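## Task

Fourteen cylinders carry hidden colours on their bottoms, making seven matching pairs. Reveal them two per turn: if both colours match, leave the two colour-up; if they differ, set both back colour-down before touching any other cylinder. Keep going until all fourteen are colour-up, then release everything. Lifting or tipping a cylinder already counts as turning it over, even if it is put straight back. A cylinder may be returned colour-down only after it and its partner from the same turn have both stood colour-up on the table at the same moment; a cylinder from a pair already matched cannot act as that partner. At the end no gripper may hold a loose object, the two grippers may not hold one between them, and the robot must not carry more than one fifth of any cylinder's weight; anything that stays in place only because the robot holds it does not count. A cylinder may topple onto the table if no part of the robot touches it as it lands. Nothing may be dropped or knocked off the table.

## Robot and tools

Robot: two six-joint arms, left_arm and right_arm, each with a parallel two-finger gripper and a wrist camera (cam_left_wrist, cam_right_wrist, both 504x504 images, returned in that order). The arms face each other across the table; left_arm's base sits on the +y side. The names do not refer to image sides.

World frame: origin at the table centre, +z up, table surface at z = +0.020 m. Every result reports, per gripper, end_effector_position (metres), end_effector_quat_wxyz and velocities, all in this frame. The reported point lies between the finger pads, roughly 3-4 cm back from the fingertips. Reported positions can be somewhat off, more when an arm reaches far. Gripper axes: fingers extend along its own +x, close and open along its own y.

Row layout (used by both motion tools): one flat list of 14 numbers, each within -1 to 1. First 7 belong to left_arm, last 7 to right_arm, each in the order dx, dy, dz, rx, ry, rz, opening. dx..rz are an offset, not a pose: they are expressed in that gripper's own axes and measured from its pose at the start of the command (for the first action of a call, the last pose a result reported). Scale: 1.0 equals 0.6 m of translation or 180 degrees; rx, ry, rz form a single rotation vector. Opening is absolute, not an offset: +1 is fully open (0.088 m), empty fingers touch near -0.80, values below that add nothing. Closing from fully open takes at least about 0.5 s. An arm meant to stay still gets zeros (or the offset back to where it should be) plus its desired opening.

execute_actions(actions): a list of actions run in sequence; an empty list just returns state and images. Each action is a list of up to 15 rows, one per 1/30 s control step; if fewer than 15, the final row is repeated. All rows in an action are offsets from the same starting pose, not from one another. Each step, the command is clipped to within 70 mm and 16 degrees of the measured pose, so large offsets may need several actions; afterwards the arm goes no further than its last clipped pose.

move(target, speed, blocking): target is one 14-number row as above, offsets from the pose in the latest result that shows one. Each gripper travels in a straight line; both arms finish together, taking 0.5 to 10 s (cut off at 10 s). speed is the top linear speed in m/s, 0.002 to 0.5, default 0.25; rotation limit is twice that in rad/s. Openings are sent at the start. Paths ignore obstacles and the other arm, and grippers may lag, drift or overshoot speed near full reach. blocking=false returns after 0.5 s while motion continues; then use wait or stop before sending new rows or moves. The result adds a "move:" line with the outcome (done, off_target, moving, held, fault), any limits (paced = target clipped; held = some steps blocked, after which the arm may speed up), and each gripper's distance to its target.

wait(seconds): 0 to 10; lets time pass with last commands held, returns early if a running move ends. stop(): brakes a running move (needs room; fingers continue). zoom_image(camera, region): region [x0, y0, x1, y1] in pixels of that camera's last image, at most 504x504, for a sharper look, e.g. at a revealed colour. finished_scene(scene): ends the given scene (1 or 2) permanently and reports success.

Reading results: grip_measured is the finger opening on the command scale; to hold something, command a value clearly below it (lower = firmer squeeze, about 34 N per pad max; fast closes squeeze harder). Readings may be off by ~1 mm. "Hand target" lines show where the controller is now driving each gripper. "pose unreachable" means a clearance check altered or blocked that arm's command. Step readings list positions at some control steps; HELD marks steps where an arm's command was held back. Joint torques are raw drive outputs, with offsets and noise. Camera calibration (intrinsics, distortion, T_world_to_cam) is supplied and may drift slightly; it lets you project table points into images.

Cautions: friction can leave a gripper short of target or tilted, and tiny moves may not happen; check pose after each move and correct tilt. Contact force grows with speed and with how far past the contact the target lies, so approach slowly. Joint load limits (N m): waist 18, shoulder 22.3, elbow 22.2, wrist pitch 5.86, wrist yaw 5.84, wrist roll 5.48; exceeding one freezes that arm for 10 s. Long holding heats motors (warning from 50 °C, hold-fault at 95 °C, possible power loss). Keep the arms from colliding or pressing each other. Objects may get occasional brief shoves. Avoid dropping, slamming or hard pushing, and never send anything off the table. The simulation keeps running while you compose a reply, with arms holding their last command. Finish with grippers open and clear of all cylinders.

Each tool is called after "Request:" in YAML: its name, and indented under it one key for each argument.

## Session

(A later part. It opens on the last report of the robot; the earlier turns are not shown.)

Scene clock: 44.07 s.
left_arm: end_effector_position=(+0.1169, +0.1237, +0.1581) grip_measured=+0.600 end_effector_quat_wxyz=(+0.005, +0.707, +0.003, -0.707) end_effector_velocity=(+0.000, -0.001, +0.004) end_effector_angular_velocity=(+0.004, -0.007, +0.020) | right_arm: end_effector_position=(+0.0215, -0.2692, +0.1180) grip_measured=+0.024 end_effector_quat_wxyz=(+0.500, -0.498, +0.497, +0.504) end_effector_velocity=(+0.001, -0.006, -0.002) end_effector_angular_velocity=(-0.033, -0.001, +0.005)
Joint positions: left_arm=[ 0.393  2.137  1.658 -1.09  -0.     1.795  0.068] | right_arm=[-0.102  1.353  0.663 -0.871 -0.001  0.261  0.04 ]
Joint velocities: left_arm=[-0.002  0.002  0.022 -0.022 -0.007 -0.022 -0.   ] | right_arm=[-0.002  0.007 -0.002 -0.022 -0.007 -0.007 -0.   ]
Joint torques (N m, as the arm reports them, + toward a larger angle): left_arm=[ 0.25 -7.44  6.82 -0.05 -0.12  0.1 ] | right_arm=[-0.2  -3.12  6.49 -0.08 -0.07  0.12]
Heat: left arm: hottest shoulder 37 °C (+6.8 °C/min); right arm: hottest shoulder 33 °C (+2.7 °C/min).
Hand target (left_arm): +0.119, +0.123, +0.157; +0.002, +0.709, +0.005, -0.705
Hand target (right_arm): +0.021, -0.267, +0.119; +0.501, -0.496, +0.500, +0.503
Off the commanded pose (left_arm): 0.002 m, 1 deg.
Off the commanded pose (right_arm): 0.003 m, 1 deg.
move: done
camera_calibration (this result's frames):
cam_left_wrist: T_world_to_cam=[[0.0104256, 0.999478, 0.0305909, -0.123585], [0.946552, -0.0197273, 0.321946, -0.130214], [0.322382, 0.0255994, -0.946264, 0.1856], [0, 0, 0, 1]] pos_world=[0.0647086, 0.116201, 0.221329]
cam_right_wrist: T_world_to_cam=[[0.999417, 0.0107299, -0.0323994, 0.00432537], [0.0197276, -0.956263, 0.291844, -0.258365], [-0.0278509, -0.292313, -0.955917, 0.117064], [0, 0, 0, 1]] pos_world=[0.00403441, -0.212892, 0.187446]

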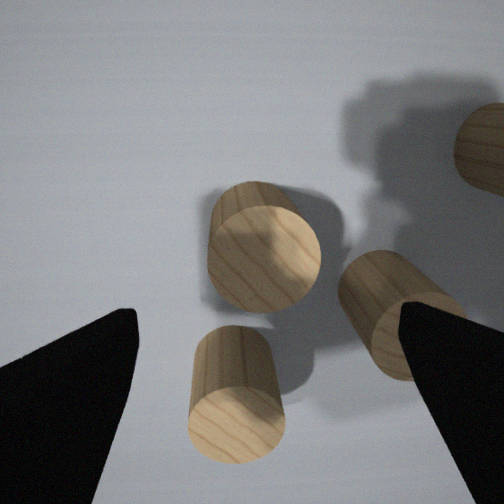

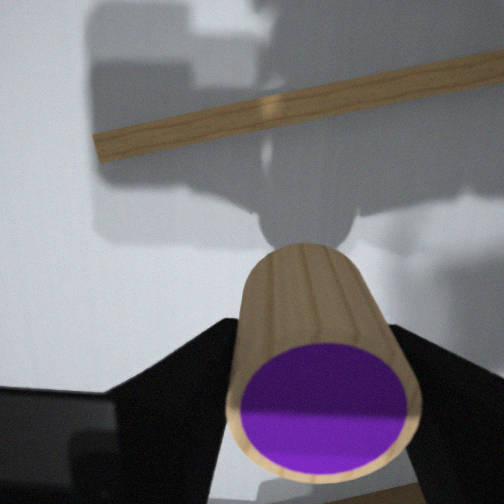

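Request:
move:
  target: [0.145,-0.005,-0.006,0,0,-0.003,0.45,0.08,0,0,0,0.004,0,-0.4]
  speed: 0.1

Request:
move:
  target: [0,0,0,0,0,0,-0.4,0,0,0,0,0,0,0.5]

Request:
move:
  target: [-0.15,0,0,0,0,0,-0.4,-0.15,0,0,0,0,0,0.5]

Request:
move:
  target: [-0.18,0.143,0.153,0,0,0.503,-0.4,-0.17,-0.01,0.265,0,-0.497,0,1]
  speed: 0.4

Scene clock: 48.40 s.
left_arm: end_effector_position=(+0.1202, +0.1244, +0.0764) grip_measured=+0.450 end_effector_quat_wxyz=(+0.006, +0.708, +0.003, -0.706) end_effector_velocity=(+0.000, +0.000, -0.003) end_effector_angular_velocity=(+0.004, -0.006, +0.020) | right_arm: end_effector_position=(+0.0205, -0.2659, +0.0745) grip_measured=+0.025 end_effector_quat_wxyz=(+0.500, -0.498, +0.497, +0.504) end_effector_velocity=(+0.000, -0.004, -0.001) end_effector_angular_velocity=(-0.014, +0.004, -0.010)
Joint positions: left_arm=[ 0.401  2.252  1.5   -0.814 -0.001  1.803  0.061] | right_arm=[-0.102  1.485  0.565 -0.641 -0.001  0.261  0.04 ]
Joint velocities: left_arm=[-0.002  0.007 -0.002  0.007 -0.007 -0.022  0.   ] | right_arm=[-0.002 -0.002 -0.007 -0.007 -0.007  0.007  0.   ]
Joint torques (N m, as the arm reports them, + toward a larger angle): left_arm=[ 0.21 -7.59  4.62  0.39  0.02  0.14] | right_arm=[-0.09 -3.24  2.99  0.94 -0.1  -0.07]
Heat: left arm: hottest shoulder 37 °C (+6.2 °C/min); right arm: hottest shoulder 33 °C (+2.5 °C/min).
Hand target (left_arm): +0.121, +0.127, +0.071; +0.001, +0.707, +0.007, -0.707
Hand target (right_arm): +0.021, -0.269, +0.070; +0.497, -0.502, +0.500, +0.501
Off the commanded pose (left_arm): 0.006 m, 1 deg.
Off the commanded pose (right_arm): 0.005 m, 1 deg.
move: done
camera_calibration (this result's frames):
cam_left_wrist: T_world_to_cam=[[0.00963167, 0.999558, 0.0281088, -0.121583], [0.946236, -0.0182, 0.322965, -0.107176], [0.323334, 0.0234869, -0.945993, 0.107318], [0, 0, 0, 1]] pos_world=[0.067885, 0.117058, 0.139553]
cam_right_wrist: T_world_to_cam=[[0.999405, 0.0107302, -0.0327683, 0.00386315], [0.0198385, -0.956233, 0.291932, -0.242515], [-0.0282016, -0.292409, -0.955878, 0.0764074], [0, 0, 0, 1]] pos_world=[0.0031051, -0.2096, 0.143961]

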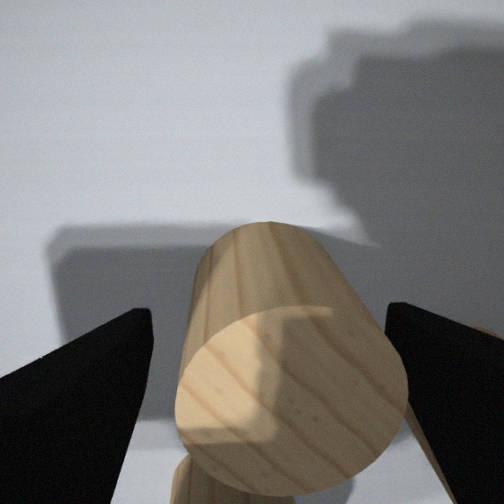

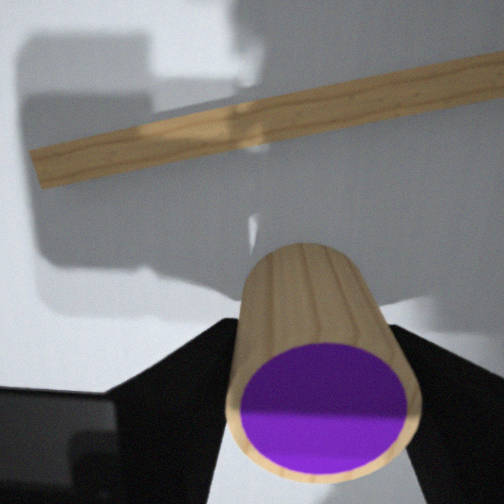

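Scene clock: 49.07 s.
left_arm: end_effector_position=(+0.1201, +0.1246, +0.0764) grip_measured=+0.040 end_effector_quat_wxyz=(+0.005, +0.708, +0.003, -0.707) end_effector_velocity=(-0.002, +0.002, +0.000) end_effector_angular_velocity=(+0.009, -0.005, -0.015) | right_arm: end_effector_position=(+0.0204, -0.2657, +0.0745) grip_measured=+0.498 end_effector_quat_wxyz=(+0.500, -0.498, +0.497, +0.505) end_effector_velocity=(-0.001, -0.001, +0.001) end_effector_angular_velocity=(-0.004, +0.006, +0.010)
Joint positions: left_arm=[ 0.401  2.252  1.5   -0.815 -0.001  1.803  0.041] | right_arm=[-0.102  1.485  0.565 -0.64  -0.002  0.261  0.063]
Joint velocities: left_arm=[-0.007 -0.002 -0.002 -0.007 -0.007  0.007 -0.   ] | right_arm=[ 0.002 -0.002  0.002 -0.007 -0.007 -0.007  0.001]
Joint torques (N m, as the arm reports them, + toward a larger angle): left_arm=[-0.05 -8.62  5.33  0.27  0.05  0.02] | right_arm=[ 0.03 -4.39  4.46  0.05  0.02 -0.02]
Heat: left arm: hottest shoulder 37 °C (+6.1 °C/min); right arm: hottest shoulder 33 °C (+2.4 °C/min).
Hand target (left_arm): +0.120, +0.124, +0.076; +0.006, +0.708, +0.003, -0.706
Hand target (right_arm): +0.021, -0.266, +0.074; +0.500, -0.498, +0.497, +0.504
Off the commanded pose (left_arm): 0.000 m, 0 deg.
Off the commanded pose (right_arm): 0.000 m, 0 deg.
move: done
camera_calibration (this result's frames):
cam_left_wrist: T_world_to_cam=[[0.00963692, 0.999537, 0.0288471, -0.121798], [0.946295, -0.0184391, 0.322777, -0.107097], [0.32316, 0.0241873, -0.946035, 0.107263], [0, 0, 0, 1]] pos_world=[0.0678564, 0.117173, 0.139557]
cam_right_wrist: T_world_to_cam=[[0.999383, 0.0107673, -0.033426, 0.00404107], [0.0200371, -0.956526, 0.290959, -0.242307], [-0.02884, -0.291449, -0.956151, 0.0767609], [0, 0, 0, 1]] pos_world=[0.00303034, -0.209444, 0.144031]

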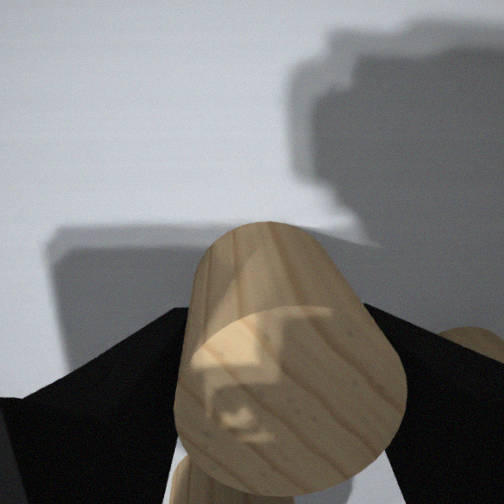

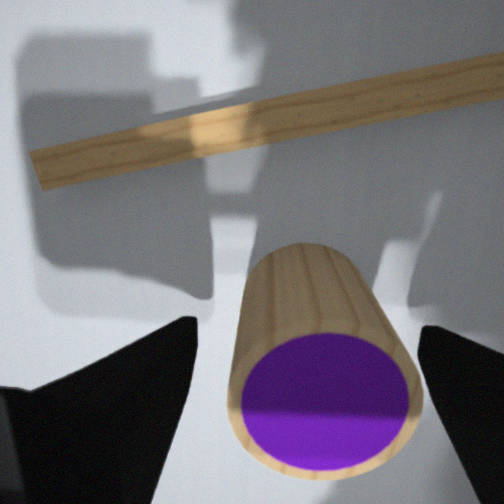

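Scene clock: 50.00 s.
left_arm: end_effector_position=(+0.1195, +0.1270, +0.1606) grip_measured=+0.039 end_effector_quat_wxyz=(+0.000, +0.706, +0.008, -0.708) end_effector_velocity=(-0.003, +0.004, -0.000) end_effector_angular_velocity=(+0.023, -0.002, -0.000) | right_arm: end_effector_position=(+0.0213, -0.2689, +0.1601) grip_measured=+0.500 end_effector_quat_wxyz=(+0.497, -0.502, +0.500, +0.500) end_effector_velocity=(+0.001, -0.002, +0.003) end_effector_angular_velocity=(-0.009, +0.005, +0.015)
Joint positions: left_arm=[ 0.401  2.135  1.666 -1.112 -0.001  1.803  0.041] | right_arm=[-0.102  1.301  0.803 -1.077 -0.002  0.261  0.063]
Joint velocities: left_arm=[-0.007  0.002  0.002 -0.022 -0.007 -0.007 -0.   ] | right_arm=[-0.007 -0.007  0.007 -0.022 -0.007 -0.022 -0.   ]
Joint torques (N m, as the arm reports them, + toward a larger angle): left_arm=[-0.15 -9.16  7.09 -0.08  0.04 -0.04] | right_arm=[-0.04 -4.78  6.99 -0.08  0.01 -0.05]
Heat: left arm: hottest shoulder 38 °C (+7.2 °C/min); right arm: hottest shoulder 33 °C (+2.4 °C/min).
Hand target (left_arm): +0.120, +0.124, +0.166; +0.006, +0.708, +0.003, -0.706
Hand target (right_arm): +0.021, -0.266, +0.164; +0.500, -0.498, +0.497, +0.505
Off the commanded pose (left_arm): 0.006 m, 1 deg.
Off the commanded pose (right_arm): 0.005 m, 1 deg.
move: done
camera_calibration (this result's frames):
cam_left_wrist: T_world_to_cam=[[0.00976632, 0.999017, 0.04324, -0.128926], [0.947448, -0.0230727, 0.319078, -0.132615], [0.319762, 0.0378514, -0.946742, 0.185856], [0, 0, 0, 1]] pos_world=[0.0674756, 0.118705, 0.223847]
cam_right_wrist: T_world_to_cam=[[0.99951, 0.0103035, -0.0295707, 0.00532352], [0.0188412, -0.952138, 0.305087, -0.27136], [-0.0250119, -0.305494, -0.951865, 0.15321], [0, 0, 0, 1]] pos_world=[0.0036239, -0.211622, 0.228781]

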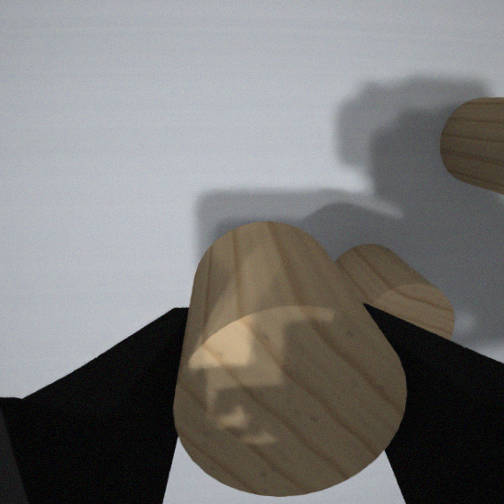

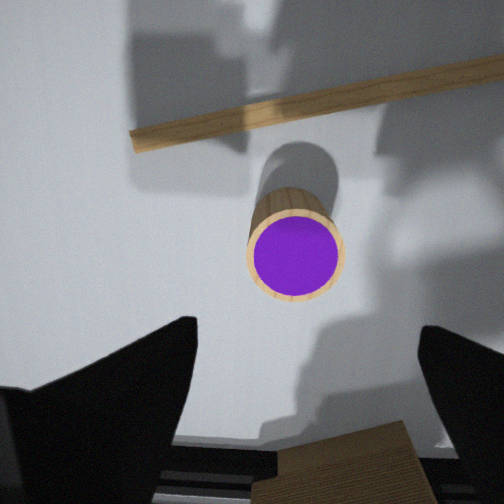

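Scene clock: 52.63 s.
left_arm: end_effector_position=(+0.0285, +0.0396, +0.2709) grip_measured=+0.036 end_effector_quat_wxyz=(+0.499, +0.501, -0.501, -0.499) end_effector_velocity=(-0.002, +0.001, -0.002) end_effector_angular_velocity=(+0.002, +0.007, -0.000) | right_arm: end_effector_position=(+0.0245, -0.1083, +0.2694) grip_measured=+1.000 end_effector_quat_wxyz=(+0.703, +0.009, +0.006, +0.711) end_effector_velocity=(-0.000, -0.000, -0.005) end_effector_angular_velocity=(-0.012, -0.010, +0.005)
Joint positions: left_arm=[0.177 1.88  0.763 1.118 0.02  1.575 0.041] | right_arm=[-0.138  1.308  0.303  1.009  0.218  0.019  0.088]
Joint velocities: left_arm=[-0.007  0.002 -0.007  0.007 -0.007 -0.007 -0.   ] | right_arm=[-0.002  0.012 -0.007  0.007 -0.007 -0.007  0.   ]
Joint torques (N m, as the arm reports them, + toward a larger angle): left_arm=[-0.37 -6.08  5.24  2.12 -0.2  -0.13] | right_arm=[-0.24 -3.44  3.99  1.95 -0.1  -0.25]
Heat: left arm: hottest shoulder 38 °C (+6.8 °C/min); right arm: hottest shoulder 33 °C (+2.3 °C/min).
Hand target (left_arm): +0.028, +0.040, +0.268; +0.500, +0.502, -0.498, -0.499
Hand target (right_arm): +0.025, -0.110, +0.262; +0.703, -0.002, +0.009, +0.712
Off the commanded pose (left_arm): 0.003 m, 1 deg.
Off the commanded pose (right_arm): 0.008 m, 2 deg.
move: done
camera_calibration (this result's frames):
cam_left_wrist: T_world_to_cam=[[0.0256616, 0.0314668, -0.999175, 0.274741], [0.946285, 0.321496, 0.034428, -0.020107], [0.322314, -0.946388, -0.0215265, 0.110988], [0, 0, 0, 1]] pos_world=[-0.0237963, 0.102857, 0.277596]
cam_right_wrist: T_world_to_cam=[[0.999032, 0.0413724, -0.0149458, 0.00312022], [-0.00200998, -0.296472, -0.955039, 0.25917], [-0.0439433, 0.954145, -0.296102, 0.266576], [0, 0, 0, 1]] pos_world=[0.00911794, -0.177645, 0.326498]

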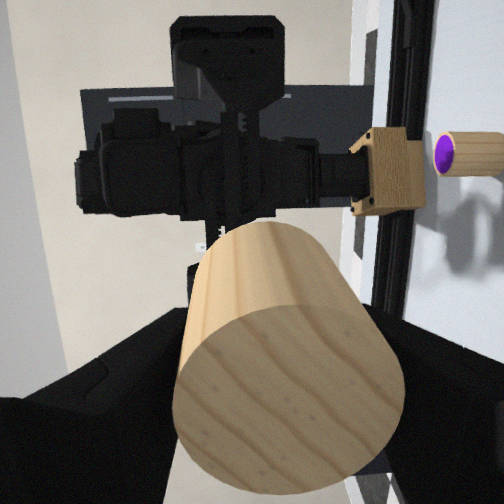

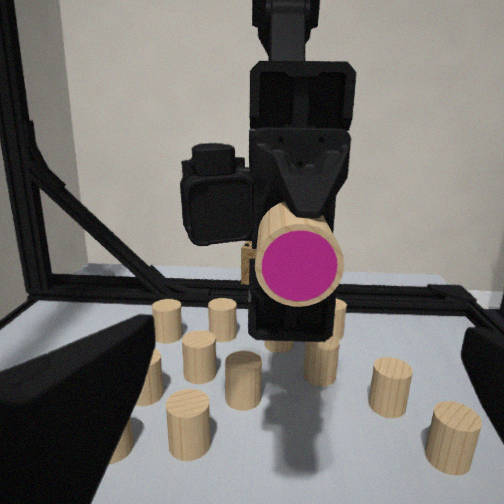

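Request:
move:
  target: [0,0,0,0,0,0,-0.4,0.177,-0.004,-0.006,-0.003,0,-0.003,1]
  speed: 0.15

Request:
move:
  target: [0,0,0,0,0,0,-0.4,0,0,0,0,0,0,-0.4]

Request:
move:
  target: [0,0,0,0,0,0,1,0,0,0,0,0,0,-0.4]

Request:
move:
  target: [-0.1,0.008,0,0,0,0.003,1,-0.135,0,0,0,0,0,-0.4]

Request:
move:
  target: [0,0,0,0,0,0,1,-0.08,0.043,-0.255,0,0.503,0,-0.4]
  speed: 0.4

Request:
move:
  target: [0,0,0,0,0,0,1,0.083,0,0,0,0.004,0,-0.4]
  speed: 0.07

Request:
move:
  target: [0,0,0,0,0,0,1,0,0,0,0,0,0,0.4]

Request:
wait:
  seconds: 2

Request:
move:
  target: [0,0,0,0,0,0,1,0,0,0,0,0,0,-0.4]

Request:
move:
  target: [0,0,0,0,0,0,1,-0.15,0,0,0,0,0,-0.4]

Request:
move:
  target: [0,0,0,0,0,0,1,-0.172,-0.047,0.13,0,-0.497,0,-0.4]
  speed: 0.4

Scene clock: 59.77 s.
left_arm: end_effector_position=(+0.0285, +0.0396, +0.2703) grip_measured=+0.034 end_effector_quat_wxyz=(+0.499, +0.501, -0.501, -0.499) end_effector_velocity=(-0.000, +0.001, +0.001) end_effector_angular_velocity=(+0.002, +0.007, +0.005) | right_arm: end_effector_position=(+0.0251, -0.0056, +0.2679) grip_measured=+1.000 end_effector_quat_wxyz=(+0.706, +0.009, +0.003, +0.708) end_effector_velocity=(-0.000, +0.002, -0.005) end_effector_angular_velocity=(-0.022, -0.011, +0.015)
Joint positions: left_arm=[0.177 1.881 0.763 1.118 0.019 1.575 0.041] | right_arm=[-0.213  1.726  0.674  1.06   0.153  0.016  0.088]
Joint velocities: left_arm=[-0.002 -0.007 -0.002 -0.007 -0.007 -0.007 -0.   ] | right_arm=[-0.007  0.007  0.007 -0.022 -0.022 -0.007  0.   ]
Joint torques (N m, as the arm reports them, + toward a larger angle): left_arm=[ 0.08 -6.86  5.61  1.7   0.03 -0.05] | right_arm=[-0.22 -5.83  6.78  1.61 -0.11 -0.17]
Heat: left arm: hottest shoulder 38 °C (+6.0 °C/min); right arm: hottest shoulder 33 °C (+2.0 °C/min).
Hand target (left_arm): +0.029, +0.040, +0.271; +0.499, +0.501, -0.501, -0.499
Hand target (right_arm): +0.025, -0.002, +0.266; +0.706, +0.005, +0.002, +0.708
Off the commanded pose (left_arm): 0.001 m, 0 deg.
Off the commanded pose (right_arm): 0.004 m, 0 deg.
move: done
camera_calibration (this result's frames):
cam_left_wrist: T_world_to_cam=[[0.0256262, 0.0326198, -0.999139, 0.274098], [0.946163, 0.321817, 0.0347741, -0.0202464], [0.322674, -0.94624, -0.0226167, 0.111243], [0, 0, 0, 1]] pos_world=[-0.023763, 0.102837, 0.277082]
cam_right_wrist: T_world_to_cam=[[0.999435, 0.0314955, -0.0117622, -0.00270942], [-0.00203934, -0.29242, -0.956288, 0.288479], [-0.0335582, 0.955771, -0.29219, 0.166825], [0, 0, 0, 1]] pos_world=[0.00889455, -0.0750043, 0.324582]

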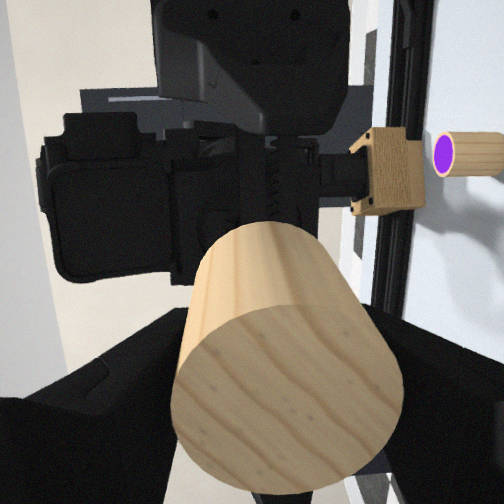

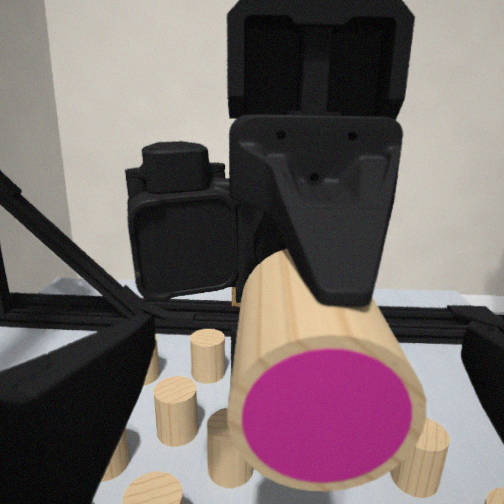

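Scene clock: 60.27 s.
left_arm: end_effector_position=(+0.0285, +0.0396, +0.2703) grip_measured=+0.034 end_effector_quat_wxyz=(+0.499, +0.501, -0.501, -0.499) end_effector_velocity=(+0.000, +0.001, -0.001) end_effector_angular_velocity=(+0.007, +0.007, -0.005) | right_arm: end_effector_position=(+0.0252, -0.0056, +0.2679) grip_measured=+0.026 end_effector_quat_wxyz=(+0.706, +0.009, +0.003, +0.708) end_effector_velocity=(+0.000, -0.001, -0.001) end_effector_angular_velocity=(-0.007, -0.023, +0.005)
Joint positions: left_arm=[0.177 1.881 0.763 1.118 0.02  1.575 0.041] | right_arm=[-0.213  1.726  0.674  1.06   0.153  0.016  0.04 ]
Joint velocities: left_arm=[ 0.002 -0.002 -0.002 -0.007  0.007 -0.007 -0.   ] | right_arm=[-0.002 -0.002 -0.002 -0.007 -0.007 -0.022  0.001]
Joint torques (N m, as the arm reports them, + toward a larger angle): left_arm=[-0.02 -6.63  5.69  1.78 -0.01 -0.04] | right_arm=[ 0.04 -7.31  5.46  1.85  0.02 -0.01]
Heat: left arm: hottest shoulder 38 °C (+6.1 °C/min); right arm: hottest shoulder 33 °C (+2.0 °C/min).
Hand target (left_arm): +0.029, +0.040, +0.270; +0.499, +0.501, -0.501, -0.499
Hand target (right_arm): +0.025, -0.006, +0.268; +0.706, +0.009, +0.003, +0.708
Off the commanded pose (left_arm): 0.000 m, 0 deg.
Off the commanded pose (right_arm): 0.000 m, 0 deg.
move: done
camera_calibration (this result's frames):
cam_left_wrist: T_world_to_cam=[[0.0256385, 0.0326101, -0.999139, 0.274099], [0.946286, 0.321456, 0.034774, -0.0201812], [0.322313, -0.946363, -0.0226168, 0.111277], [0, 0, 0, 1]] pos_world=[-0.0237963, 0.102857, 0.277082]
cam_right_wrist: T_world_to_cam=[[0.999447, 0.0311142, -0.0117654, -0.00276836], [-0.00215392, -0.292419, -0.956288, 0.288482], [-0.0331946, 0.955784, -0.29219, 0.166818], [0, 0, 0, 1]] pos_world=[0.00892564, -0.074998, 0.324582]

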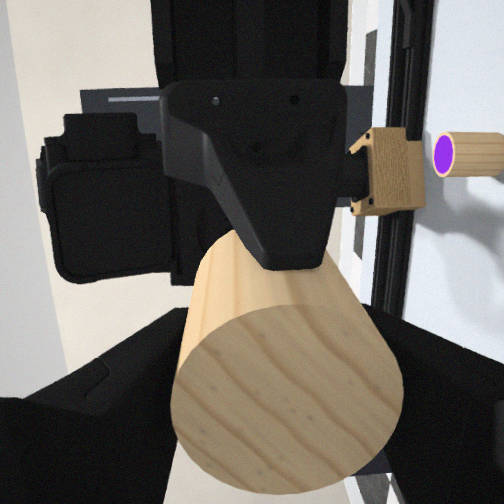

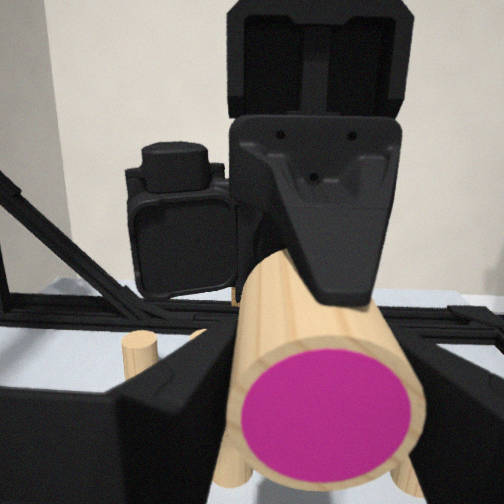

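Scene clock: 60.97 s.
left_arm: end_effector_position=(+0.0285, +0.0396, +0.2703) grip_measured=+1.000 end_effector_quat_wxyz=(+0.499, +0.501, -0.501, -0.499) end_effector_velocity=(-0.000, +0.001, -0.001) end_effector_angular_velocity=(+0.007, +0.007, +0.005) | right_arm: end_effector_position=(+0.0252, -0.0056, +0.2679) grip_measured=+0.026 end_effector_quat_wxyz=(+0.706, +0.009, +0.003, +0.708) end_effector_velocity=(+0.000, -0.000, -0.007) end_effector_angular_velocity=(-0.027, -0.012, +0.005)
Joint positions: left_arm=[0.177 1.881 0.763 1.118 0.02  1.575 0.088] | right_arm=[-0.213  1.726  0.674  1.06   0.153  0.016  0.04 ]
Joint velocities: left_arm=[-0.002 -0.002 -0.002 -0.007 -0.007 -0.007  0.   ] | right_arm=[-0.002  0.002 -0.002 -0.022 -0.007 -0.007  0.   ]
Joint torques (N m, as the arm reports them, + toward a larger angle): left_arm=[-0.06 -6.77  5.54  1.74  0.   -0.04] | right_arm=[ 0.08 -7.31  5.45  1.84 -0.01  0.  ]
Heat: left arm: hottest shoulder 38 °C (+6.0 °C/min); right arm: hottest shoulder 33 °C (+2.0 °C/min).
Hand target (left_arm): +0.028, +0.040, +0.270; +0.499, +0.501, -0.501, -0.499
Hand target (right_arm): +0.025, -0.006, +0.268; +0.706, +0.009, +0.003, +0.708
Off the commanded pose (left_arm): 0.000 m, 0 deg.
Off the commanded pose (right_arm): 0.000 m, 0 deg.
move: done
camera_calibration (this result's frames):
cam_left_wrist: T_world_to_cam=[[0.0256385, 0.0326101, -0.999139, 0.274099], [0.946286, 0.321456, 0.034774, -0.0201812], [0.322313, -0.946363, -0.0226168, 0.111277], [0, 0, 0, 1]] pos_world=[-0.0237963, 0.102857, 0.277082]
cam_right_wrist: T_world_to_cam=[[0.999447, 0.0311142, -0.0117654, -0.00276836], [-0.00215392, -0.292419, -0.956288, 0.288482], [-0.0331946, 0.955784, -0.29219, 0.166818], [0, 0, 0, 1]] pos_world=[0.00892564, -0.074998, 0.324582]

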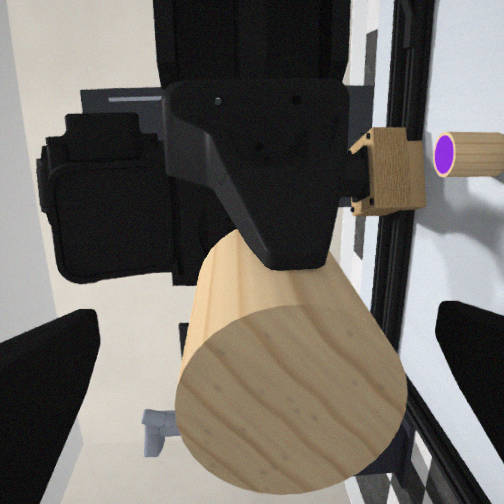

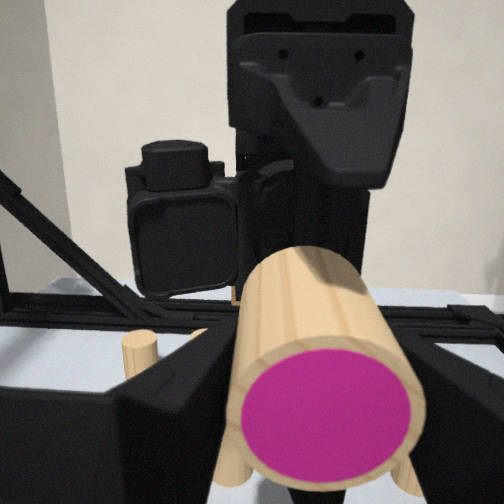

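Scene clock: 61.90 s.
left_arm: end_effector_position=(+0.0275, +0.0975, +0.2724) grip_measured=+1.000 end_effector_quat_wxyz=(+0.499, +0.501, -0.501, -0.499) end_effector_velocity=(+0.002, +0.002, -0.005) end_effector_angular_velocity=(+0.022, +0.008, +0.010) | right_arm: end_effector_position=(+0.0254, -0.0834, +0.2685) grip_measured=+0.026 end_effector_quat_wxyz=(+0.706, +0.010, +0.002, +0.708) end_effector_velocity=(+0.000, -0.003, -0.002) end_effector_angular_velocity=(-0.007, -0.009, +0.005)
Joint positions: left_arm=[0.177 1.699 0.525 1.175 0.02  1.575 0.088] | right_arm=[-0.161  1.438  0.382  1.068  0.204  0.016  0.04 ]
Joint velocities: left_arm=[ 0.002 -0.007 -0.007 -0.022 -0.007 -0.007  0.   ] | right_arm=[-0.002 -0.012 -0.012 -0.007 -0.007 -0.007 -0.   ]
Joint torques (N m, as the arm reports them, + toward a larger angle): left_arm=[ 0.11 -6.33  4.66  2.    0.1  -0.05] | right_arm=[ 0.32 -5.89  4.18  1.73  0.09  0.  ]
Heat: left arm: hottest shoulder 38 °C (+6.0 °C/min); right arm: hottest shoulder 33 °C (+2.0 °C/min).
Hand target (left_arm): +0.028, +0.100, +0.275; +0.501, +0.499, -0.503, -0.497
Hand target (right_arm): +0.025, -0.087, +0.267; +0.706, +0.009, +0.003, +0.708
Off the commanded pose (left_arm): 0.004 m, 0 deg.
Off the commanded pose (right_arm): 0.003 m, 0 deg.
move: done
camera_calibration (this result's frames):
cam_left_wrist: T_world_to_cam=[[0.0256496, 0.0314766, -0.999175, 0.274453], [0.946162, 0.321857, 0.034428, -0.0378521], [0.322675, -0.946265, -0.0215265, 0.166118], [0, 0, 0, 1]] pos_world=[-0.0248276, 0.160736, 0.279106]
cam_right_wrist: T_world_to_cam=[[0.99941, 0.0319148, -0.0127215, -0.000221173], [-0.0029342, -0.289637, -0.957132, 0.266839], [-0.0342313, 0.956604, -0.289373, 0.240686], [0, 0, 0, 1]] pos_world=[0.009243, -0.152948, 0.325045]

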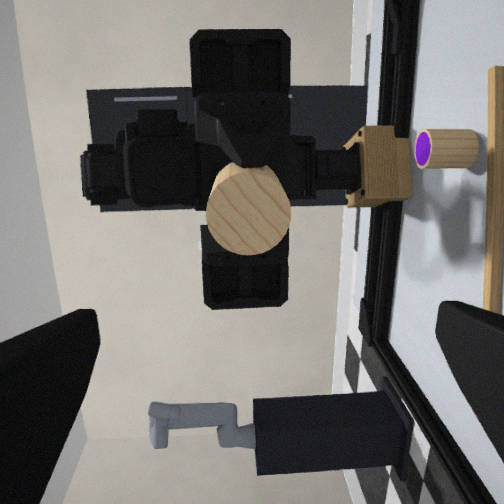

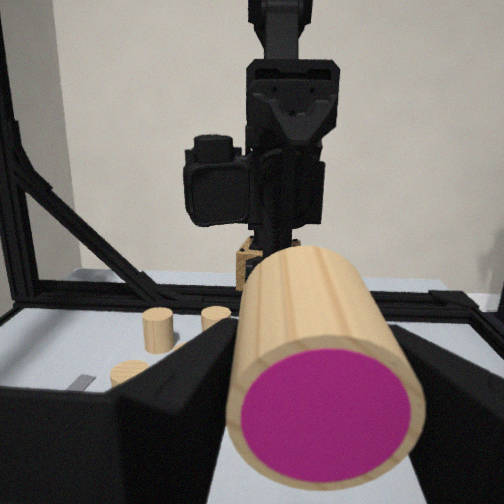

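Scene clock: 64.37 s.
left_arm: end_effector_position=(+0.0275, +0.0976, +0.2722) grip_measured=+1.000 end_effector_quat_wxyz=(+0.499, +0.501, -0.501, -0.499) end_effector_velocity=(-0.002, +0.000, -0.003) end_effector_angular_velocity=(+0.012, +0.008, -0.010) | right_arm: end_effector_position=(-0.0017, -0.1316, +0.1164) grip_measured=+0.025 end_effector_quat_wxyz=(+0.500, -0.496, +0.499, +0.504) end_effector_velocity=(-0.003, +0.002, +0.004) end_effector_angular_velocity=(-0.007, +0.021, +0.005)
Joint positions: left_arm=[0.177 1.699 0.525 1.175 0.02  1.575 0.088] | right_arm=[-0.146  1.878  1.207 -0.889 -0.005  0.222  0.04 ]
Joint velocities: left_arm=[-0.002  0.002 -0.002 -0.007  0.007 -0.007  0.   ] | right_arm=[-0.002  0.002  0.022 -0.022 -0.022 -0.007 -0.   ]
Joint torques (N m, as the arm reports them, + toward a larger angle): left_arm=[ 0.03 -5.25  5.37  1.75 -0.04 -0.02] | right_arm=[-0.22 -6.77  6.52 -0.01 -0.16  0.06]
Heat: left arm: hottest shoulder 38 °C (+6.1 °C/min); right arm: hottest shoulder 33 °C (+2.0 °C/min).
Hand target (left_arm): +0.027, +0.098, +0.272; +0.499, +0.501, -0.501, -0.499
Hand target (right_arm): -0.002, -0.129, +0.115; +0.499, -0.496, +0.503, +0.502
Off the commanded pose (left_arm): 0.000 m, 0 deg.
Off the commanded pose (right_arm): 0.002 m, 1 deg.
move: done
camera_calibration (this result's frames):
cam_left_wrist: T_world_to_cam=[[0.0256418, 0.0318577, -0.999163, 0.274271], [0.946163, 0.321843, 0.0345434, -0.0379008], [0.322675, -0.946257, -0.0218899, 0.166287], [0, 0, 0, 1]] pos_world=[-0.0248291, 0.160811, 0.27899]
cam_right_wrist: T_world_to_cam=[[0.999332, 0.0062045, -0.036021, 0.0257812], [0.016442, -0.956459, 0.291404, -0.125832], [-0.0326446, -0.291801, -0.955922, 0.155176], [0, 0, 0, 1]] pos_world=[-0.0186294, -0.0752328, 0.185933]

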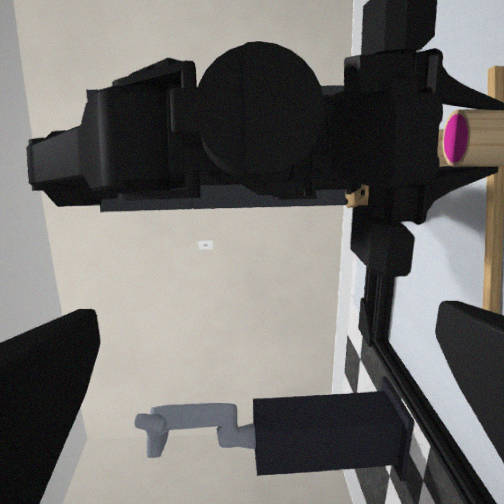

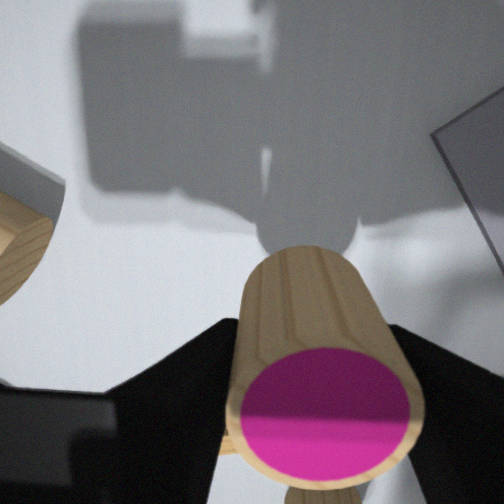

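Scene clock: 65.37 s.
left_arm: end_effector_position=(+0.0275, +0.0976, +0.2722) grip_measured=+1.000 end_effector_quat_wxyz=(+0.499, +0.501, -0.501, -0.499) end_effector_velocity=(+0.000, +0.001, -0.002) end_effector_angular_velocity=(+0.007, -0.007, +0.005) | right_arm: end_effector_position=(-0.0026, -0.1276, +0.0771) grip_measured=+0.025 end_effector_quat_wxyz=(+0.502, -0.494, +0.498, +0.507) end_effector_velocity=(+0.003, -0.003, -0.001) end_effector_angular_velocity=(-0.010, -0.010, +0.005)
Joint positions: left_arm=[0.177 1.699 0.525 1.175 0.02  1.575 0.088] | right_arm=[-0.146  1.959  1.143 -0.737 -0.005  0.222  0.04 ]
Joint velocities: left_arm=[-0.002 -0.002 -0.002 -0.007 -0.007  0.007  0.   ] | right_arm=[-0.002 -0.002 -0.007 -0.007  0.007 -0.007 -0.   ]
Joint torques (N m, as the arm reports them, + toward a larger angle): left_arm=[-0.07 -5.24  5.36  1.72 -0.01 -0.06] | right_arm=[ 0.05 -6.03  3.11  1.35 -0.08 -0.02]
Heat: left arm: hottest shoulder 38 °C (+6.1 °C/min); right arm: hottest shoulder 33 °C (+2.0 °C/min).
Hand target (left_arm): +0.027, +0.098, +0.272; +0.499, +0.501, -0.501, -0.499
Hand target (right_arm): -0.002, -0.132, +0.067; +0.497, -0.499, +0.502, +0.501
Off the commanded pose (left_arm): 0.000 m, 0 deg.
Off the commanded pose (right_arm): 0.011 m, 1 deg.
move: off_target (right_arm)
camera_calibration (this result's frames):
cam_left_wrist: T_world_to_cam=[[0.0256418, 0.0318577, -0.999163, 0.274271], [0.946163, 0.321843, 0.0345434, -0.0379008], [0.322675, -0.946257, -0.0218899, 0.166287], [0, 0, 0, 1]] pos_world=[-0.0248291, 0.160811, 0.27899]
cam_right_wrist: T_world_to_cam=[[0.99927, 0.00647863, -0.037657, 0.0254121], [0.0169268, -0.958601, 0.284251, -0.110258], [-0.0342565, -0.28468, -0.95801, 0.119864], [0, 0, 0, 1]] pos_world=[-0.0194211, -0.0717352, 0.147129]

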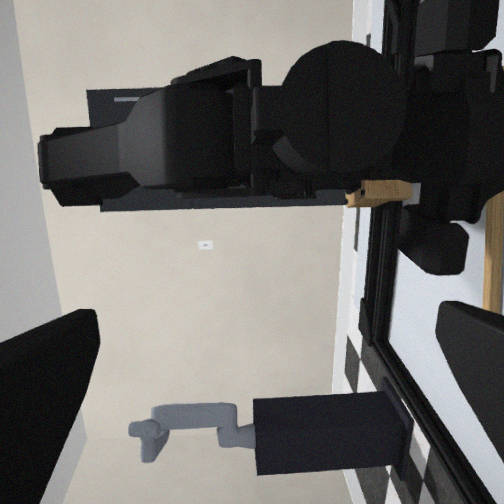

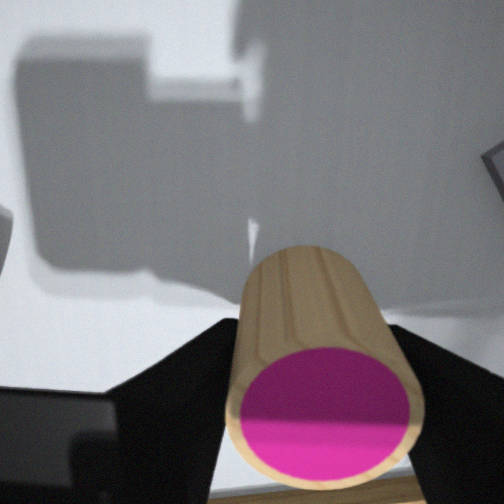

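Scene clock: 66.03 s.
left_arm: end_effector_position=(+0.0275, +0.0976, +0.2722) grip_measured=+1.000 end_effector_quat_wxyz=(+0.499, +0.501, -0.501, -0.499) end_effector_velocity=(+0.000, -0.000, +0.000) end_effector_angular_velocity=(+0.002, -0.007, +0.005) | right_arm: end_effector_position=(-0.0027, -0.1273, +0.0771) grip_measured=+0.398 end_effector_quat_wxyz=(+0.502, -0.493, +0.498, +0.507) end_effector_velocity=(+0.000, -0.002, +0.000) end_effector_angular_velocity=(-0.009, +0.005, +0.005)
Joint positions: left_arm=[0.177 1.699 0.525 1.175 0.02  1.575 0.088] | right_arm=[-0.146  1.959  1.143 -0.735 -0.005  0.222  0.059]
Joint velocities: left_arm=[-0.002 -0.002  0.002 -0.007 -0.007  0.007  0.   ] | right_arm=[-0.002 -0.002 -0.002 -0.007 -0.007 -0.007  0.   ]
Joint torques (N m, as the arm reports them, + toward a larger angle): left_arm=[ 0.   -5.18  5.38  1.75  0.01 -0.07] | right_arm=[ 0.02 -8.34  4.74  0.03  0.   -0.02]
Heat: left arm: hottest shoulder 38 °C (+6.1 °C/min); right arm: hottest shoulder 33 °C (+2.0 °C/min).
Hand target (left_arm): +0.027, +0.098, +0.272; +0.499, +0.501, -0.501, -0.499
Hand target (right_arm): -0.003, -0.128, +0.077; +0.502, -0.494, +0.498, +0.506
Off the commanded pose (left_arm): 0.000 m, 0 deg.
Off the commanded pose (right_arm): 0.000 m, 0 deg.
move: done
camera_calibration (this result's frames):
cam_left_wrist: T_world_to_cam=[[0.0256418, 0.0318577, -0.999163, 0.274271], [0.946163, 0.321843, 0.0345434, -0.0379008], [0.322675, -0.946257, -0.0218899, 0.166287], [0, 0, 0, 1]] pos_world=[-0.0248291, 0.160811, 0.27899]
cam_right_wrist: T_world_to_cam=[[0.999245, 0.00615798, -0.0383632, 0.0255533], [0.016771, -0.959004, 0.282896, -0.109906], [-0.0350484, -0.283325, -0.958383, 0.120154], [0, 0, 0, 1]] pos_world=[-0.0194796, -0.071515, 0.147225]

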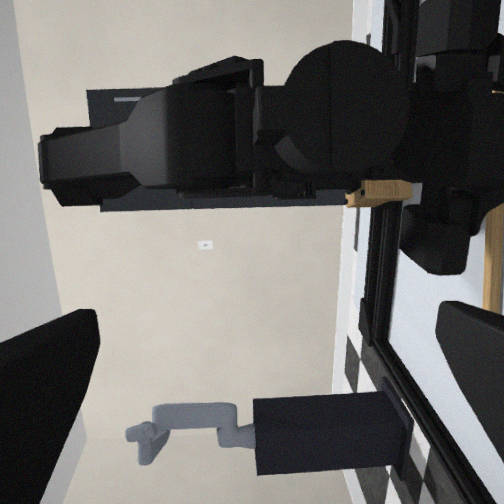

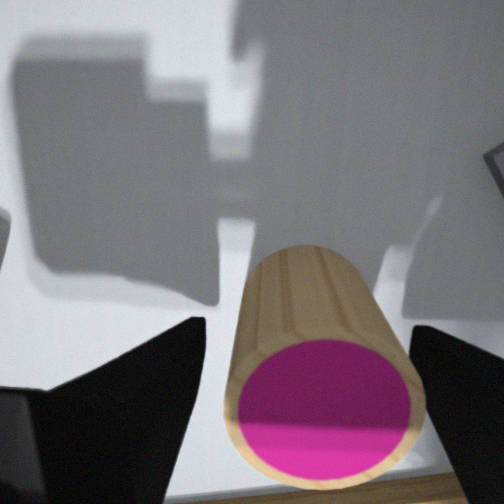

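Scene clock: 68.03 s.
left_arm: end_effector_position=(+0.0275, +0.0976, +0.2722) grip_measured=+1.000 end_effector_quat_wxyz=(+0.499, +0.501, -0.501, -0.499) end_effector_velocity=(+0.002, -0.000, +0.003) end_effector_angular_velocity=(-0.012, +0.007, +0.020) | right_arm: end_effector_position=(-0.0027, -0.1273, +0.0771) grip_measured=+0.400 end_effector_quat_wxyz=(+0.502, -0.493, +0.498, +0.507) end_effector_velocity=(+0.001, -0.005, +0.000) end_effector_angular_velocity=(-0.023, +0.003, -0.024)
Joint positions: left_arm=[0.177 1.699 0.525 1.175 0.02  1.575 0.088] | right_arm=[-0.146  1.959  1.143 -0.735 -0.005  0.222  0.059]
Joint velocities: left_arm=[-0.002 -0.002  0.002  0.007 -0.022 -0.007  0.   ] | right_arm=[-0.002 -0.002 -0.002 -0.022 -0.007  0.022 -0.   ]
Joint torques (N m, as the arm reports them, + toward a larger angle): left_arm=[-0.07 -5.35  5.39  1.7  -0.01 -0.03] | right_arm=[ 0.03 -8.39  4.82  0.02  0.01 -0.02]
Heat: left arm: hottest shoulder 38 °C (+6.1 °C/min); right arm: hottest shoulder 34 °C (+3.0 °C/min).
Hand target (left_arm): +0.027, +0.098, +0.272; +0.499, +0.501, -0.501, -0.499
Hand target (right_arm): -0.003, -0.128, +0.077; +0.502, -0.494, +0.498, +0.506
Off the commanded pose (left_arm): 0.000 m, 0 deg.
Off the commanded pose (right_arm): 0.000 m, 0 deg.
wait: 2.00 s; at rest by 0.17 s
camera_calibration (this result's frames):
cam_left_wrist: T_world_to_cam=[[0.0256418, 0.0318577, -0.999163, 0.274271], [0.946163, 0.321843, 0.0345434, -0.0379008], [0.322675, -0.946257, -0.0218899, 0.166287], [0, 0, 0, 1]] pos_world=[-0.0248291, 0.160811, 0.27899]
cam_right_wrist: T_world_to_cam=[[0.999245, 0.00615798, -0.0383632, 0.0255533], [0.016771, -0.959004, 0.282896, -0.109906], [-0.0350484, -0.283325, -0.958383, 0.120154], [0, 0, 0, 1]] pos_world=[-0.0194796, -0.071515, 0.147225]

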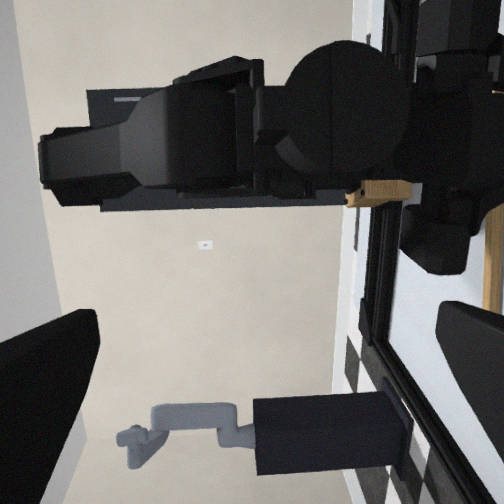

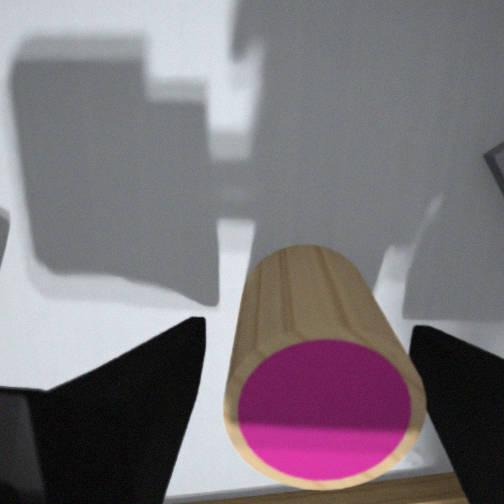

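Scene clock: 68.53 s.
left_arm: end_effector_position=(+0.0275, +0.0976, +0.2722) grip_measured=+1.000 end_effector_quat_wxyz=(+0.499, +0.501, -0.501, -0.499) end_effector_velocity=(+0.000, +0.002, -0.001) end_effector_angular_velocity=(+0.007, +0.022, +0.005) | right_arm: end_effector_position=(-0.0030, -0.1273, +0.0773) grip_measured=+0.024 end_effector_quat_wxyz=(+0.502, -0.493, +0.498, +0.507) end_effector_velocity=(-0.004, -0.003, +0.000) end_effector_angular_velocity=(-0.012, +0.020, +0.010)
Joint positions: left_arm=[0.177 1.699 0.525 1.175 0.02  1.575 0.088] | right_arm=[-0.146  1.958  1.143 -0.735 -0.007  0.222  0.04 ]
Joint velocities: left_arm=[-0.002 -0.007 -0.007 -0.007 -0.007 -0.022  0.   ] | right_arm=[ 0.002 -0.002 -0.002 -0.007 -0.022 -0.007 -0.   ]
Joint torques (N m, as the arm reports them, + toward a larger angle): left_arm=[-0.04 -5.18  5.43  1.73  0.04 -0.05] | right_arm=[ 0.08 -8.42  4.75  0.15  0.04 -0.03]
Heat: left arm: hottest shoulder 38 °C (+6.0 °C/min); right arm: hottest shoulder 34 °C (+3.0 °C/min).
Hand target (left_arm): +0.027, +0.098, +0.272; +0.499, +0.501, -0.501, -0.499
Hand target (right_arm): -0.003, -0.127, +0.077; +0.502, -0.493, +0.498, +0.507
Off the commanded pose (left_arm): 0.000 m, 0 deg.
Off the commanded pose (right_arm): 0.000 m, 0 deg.
move: done
camera_calibration (this result's frames):
cam_left_wrist: T_world_to_cam=[[0.0256418, 0.0318577, -0.999163, 0.274271], [0.946163, 0.321843, 0.0345434, -0.0379008], [0.322675, -0.946257, -0.0218899, 0.166287], [0, 0, 0, 1]] pos_world=[-0.0248291, 0.160811, 0.27899]
cam_right_wrist: T_world_to_cam=[[0.999183, 0.00618972, -0.0399339, 0.0259163], [0.0172448, -0.959014, 0.282835, -0.109941], [-0.0365465, -0.283293, -0.958337, 0.120256], [0, 0, 0, 1]] pos_world=[-0.0196043, -0.0715274, 0.147375]

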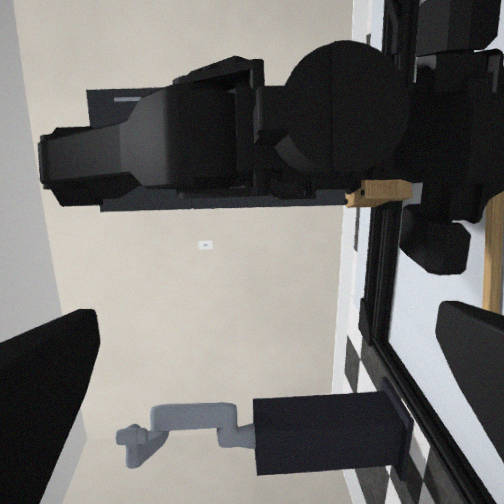

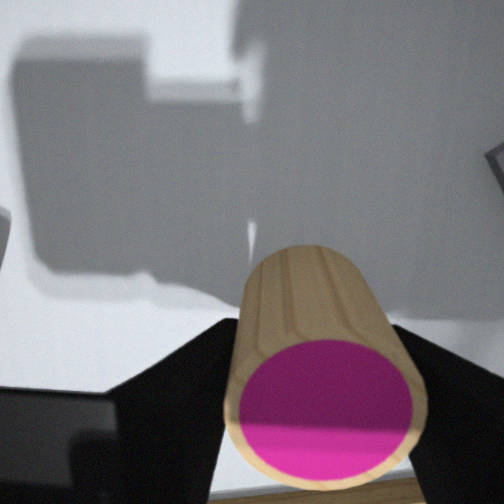

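Scene clock: 69.43 s.
left_arm: end_effector_position=(+0.0275, +0.0976, +0.2722) grip_measured=+1.000 end_effector_quat_wxyz=(+0.499, +0.501, -0.501, -0.499) end_effector_velocity=(-0.002, -0.000, -0.003) end_effector_angular_velocity=(+0.017, +0.008, -0.010) | right_arm: end_effector_position=(-0.0020, -0.1316, +0.1620) grip_measured=+0.024 end_effector_quat_wxyz=(+0.499, -0.497, +0.501, +0.503) end_effector_velocity=(-0.002, -0.002, +0.004) end_effector_angular_velocity=(-0.012, +0.020, +0.005)
Joint positions: left_arm=[0.177 1.699 0.525 1.175 0.02  1.575 0.088] | right_arm=[-0.146  1.824  1.329 -1.071 -0.007  0.222  0.04 ]
Joint velocities: left_arm=[-0.002 -0.002  0.002 -0.022  0.007 -0.007  0.   ] | right_arm=[-0.002 -0.002  0.012 -0.022 -0.022 -0.007 -0.   ]
Joint torques (N m, as the arm reports them, + toward a larger angle): left_arm=[ 0.05 -5.26  5.32  1.72  0.02 -0.02] | right_arm=[-0.16 -8.74  7.06 -0.12 -0.01 -0.07]
Heat: left arm: hottest shoulder 38 °C (+6.1 °C/min); right arm: hottest shoulder 34 °C (+3.0 °C/min).
Hand target (left_arm): +0.027, +0.098, +0.272; +0.499, +0.501, -0.501, -0.499
Hand target (right_arm): -0.002, -0.129, +0.167; +0.502, -0.493, +0.498, +0.507
Off the commanded pose (left_arm): 0.000 m, 0 deg.
Off the commanded pose (right_arm): 0.006 m, 1 deg.
move: done
camera_calibration (this result's frames):
cam_left_wrist: T_world_to_cam=[[0.0256418, 0.0318577, -0.999163, 0.274271], [0.946163, 0.321843, 0.0345434, -0.0379008], [0.322675, -0.946257, -0.0218899, 0.166287], [0, 0, 0, 1]] pos_world=[-0.0248291, 0.160811, 0.27899]
cam_right_wrist: T_world_to_cam=[[0.999309, 0.00563345, -0.0367375, 0.027763], [0.0162929, -0.954808, 0.296776, -0.13977], [-0.0334054, -0.297169, -0.95424, 0.197821], [0, 0, 0, 1]] pos_world=[-0.0188582, -0.0748235, 0.231269]

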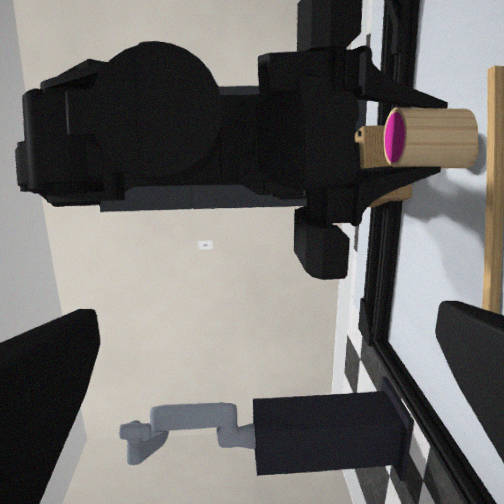

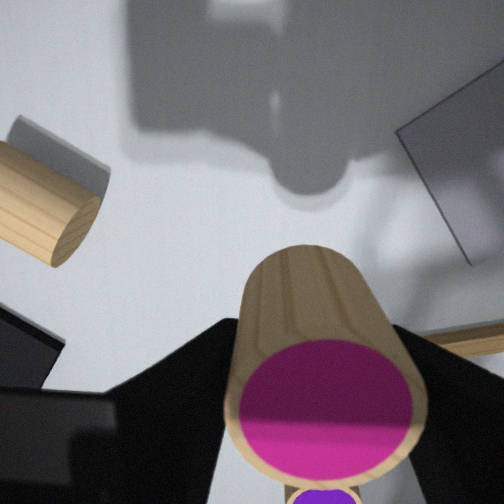

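Scene clock: 72.00 s.
left_arm: end_effector_position=(+0.0275, +0.0976, +0.2722) grip_measured=+1.000 end_effector_quat_wxyz=(+0.499, +0.501, -0.501, -0.499) end_effector_velocity=(+0.000, +0.000, -0.005) end_effector_angular_velocity=(+0.017, +0.008, +0.005) | right_arm: end_effector_position=(+0.0256, -0.0531, +0.2729) grip_measured=+0.024 end_effector_quat_wxyz=(+0.704, +0.012, +0.006, +0.710) end_effector_velocity=(-0.000, -0.001, -0.007) end_effector_angular_velocity=(-0.022, -0.011, +0.005)
Joint positions: left_arm=[0.177 1.699 0.525 1.175 0.02  1.575 0.088] | right_arm=[-0.189  1.541  0.498  1.052  0.171  0.024  0.04 ]
Joint velocities: left_arm=[-0.002  0.007 -0.002 -0.007 -0.007 -0.007  0.   ] | right_arm=[-0.002  0.007 -0.007 -0.007 -0.007 -0.007 -0.   ]
Joint torques (N m, as the arm reports them, + toward a larger angle): left_arm=[ 0.03 -5.29  5.53  1.75  0.   -0.05] | right_arm=[-0.2  -5.    4.04  2.12 -0.13 -0.18]
Heat: left arm: hottest shoulder 37 °C (+4.0 °C/min); right arm: hottest shoulder 34 °C (+3.0 °C/min).
Hand target (left_arm): +0.027, +0.098, +0.272; +0.499, +0.501, -0.501, -0.499
Hand target (right_arm): +0.026, -0.054, +0.266; +0.704, +0.003, +0.008, +0.710
Off the commanded pose (left_arm): 0.000 m, 0 deg.
Off the commanded pose (right_arm): 0.008 m, 1 deg.
move: done
camera_calibration (this result's frames):
cam_left_wrist: T_world_to_cam=[[0.0256418, 0.0318577, -0.999163, 0.274271], [0.946163, 0.321843, 0.0345434, -0.0379008], [0.322675, -0.946257, -0.0218899, 0.166287], [0, 0, 0, 1]] pos_world=[-0.0248291, 0.160811, 0.27899]
cam_right_wrist: T_world_to_cam=[[0.999115, 0.0369283, -0.0201403, 0.00101138], [-0.00852615, -0.291075, -0.956662, 0.279751], [-0.0411903, 0.955987, -0.290502, 0.213462], [0, 0, 0, 1]] pos_world=[0.0101673, -0.122676, 0.329658]

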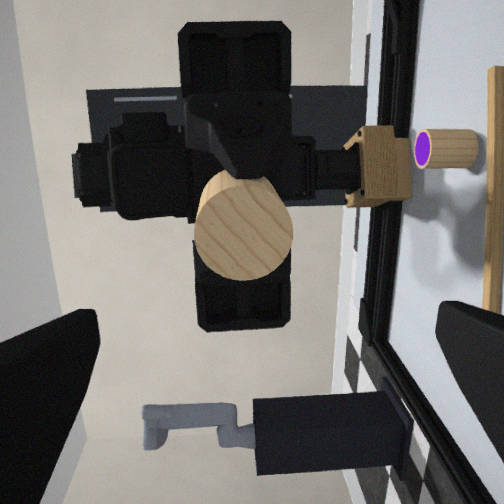

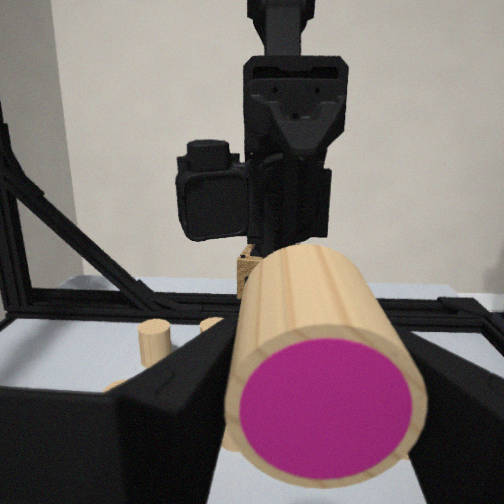

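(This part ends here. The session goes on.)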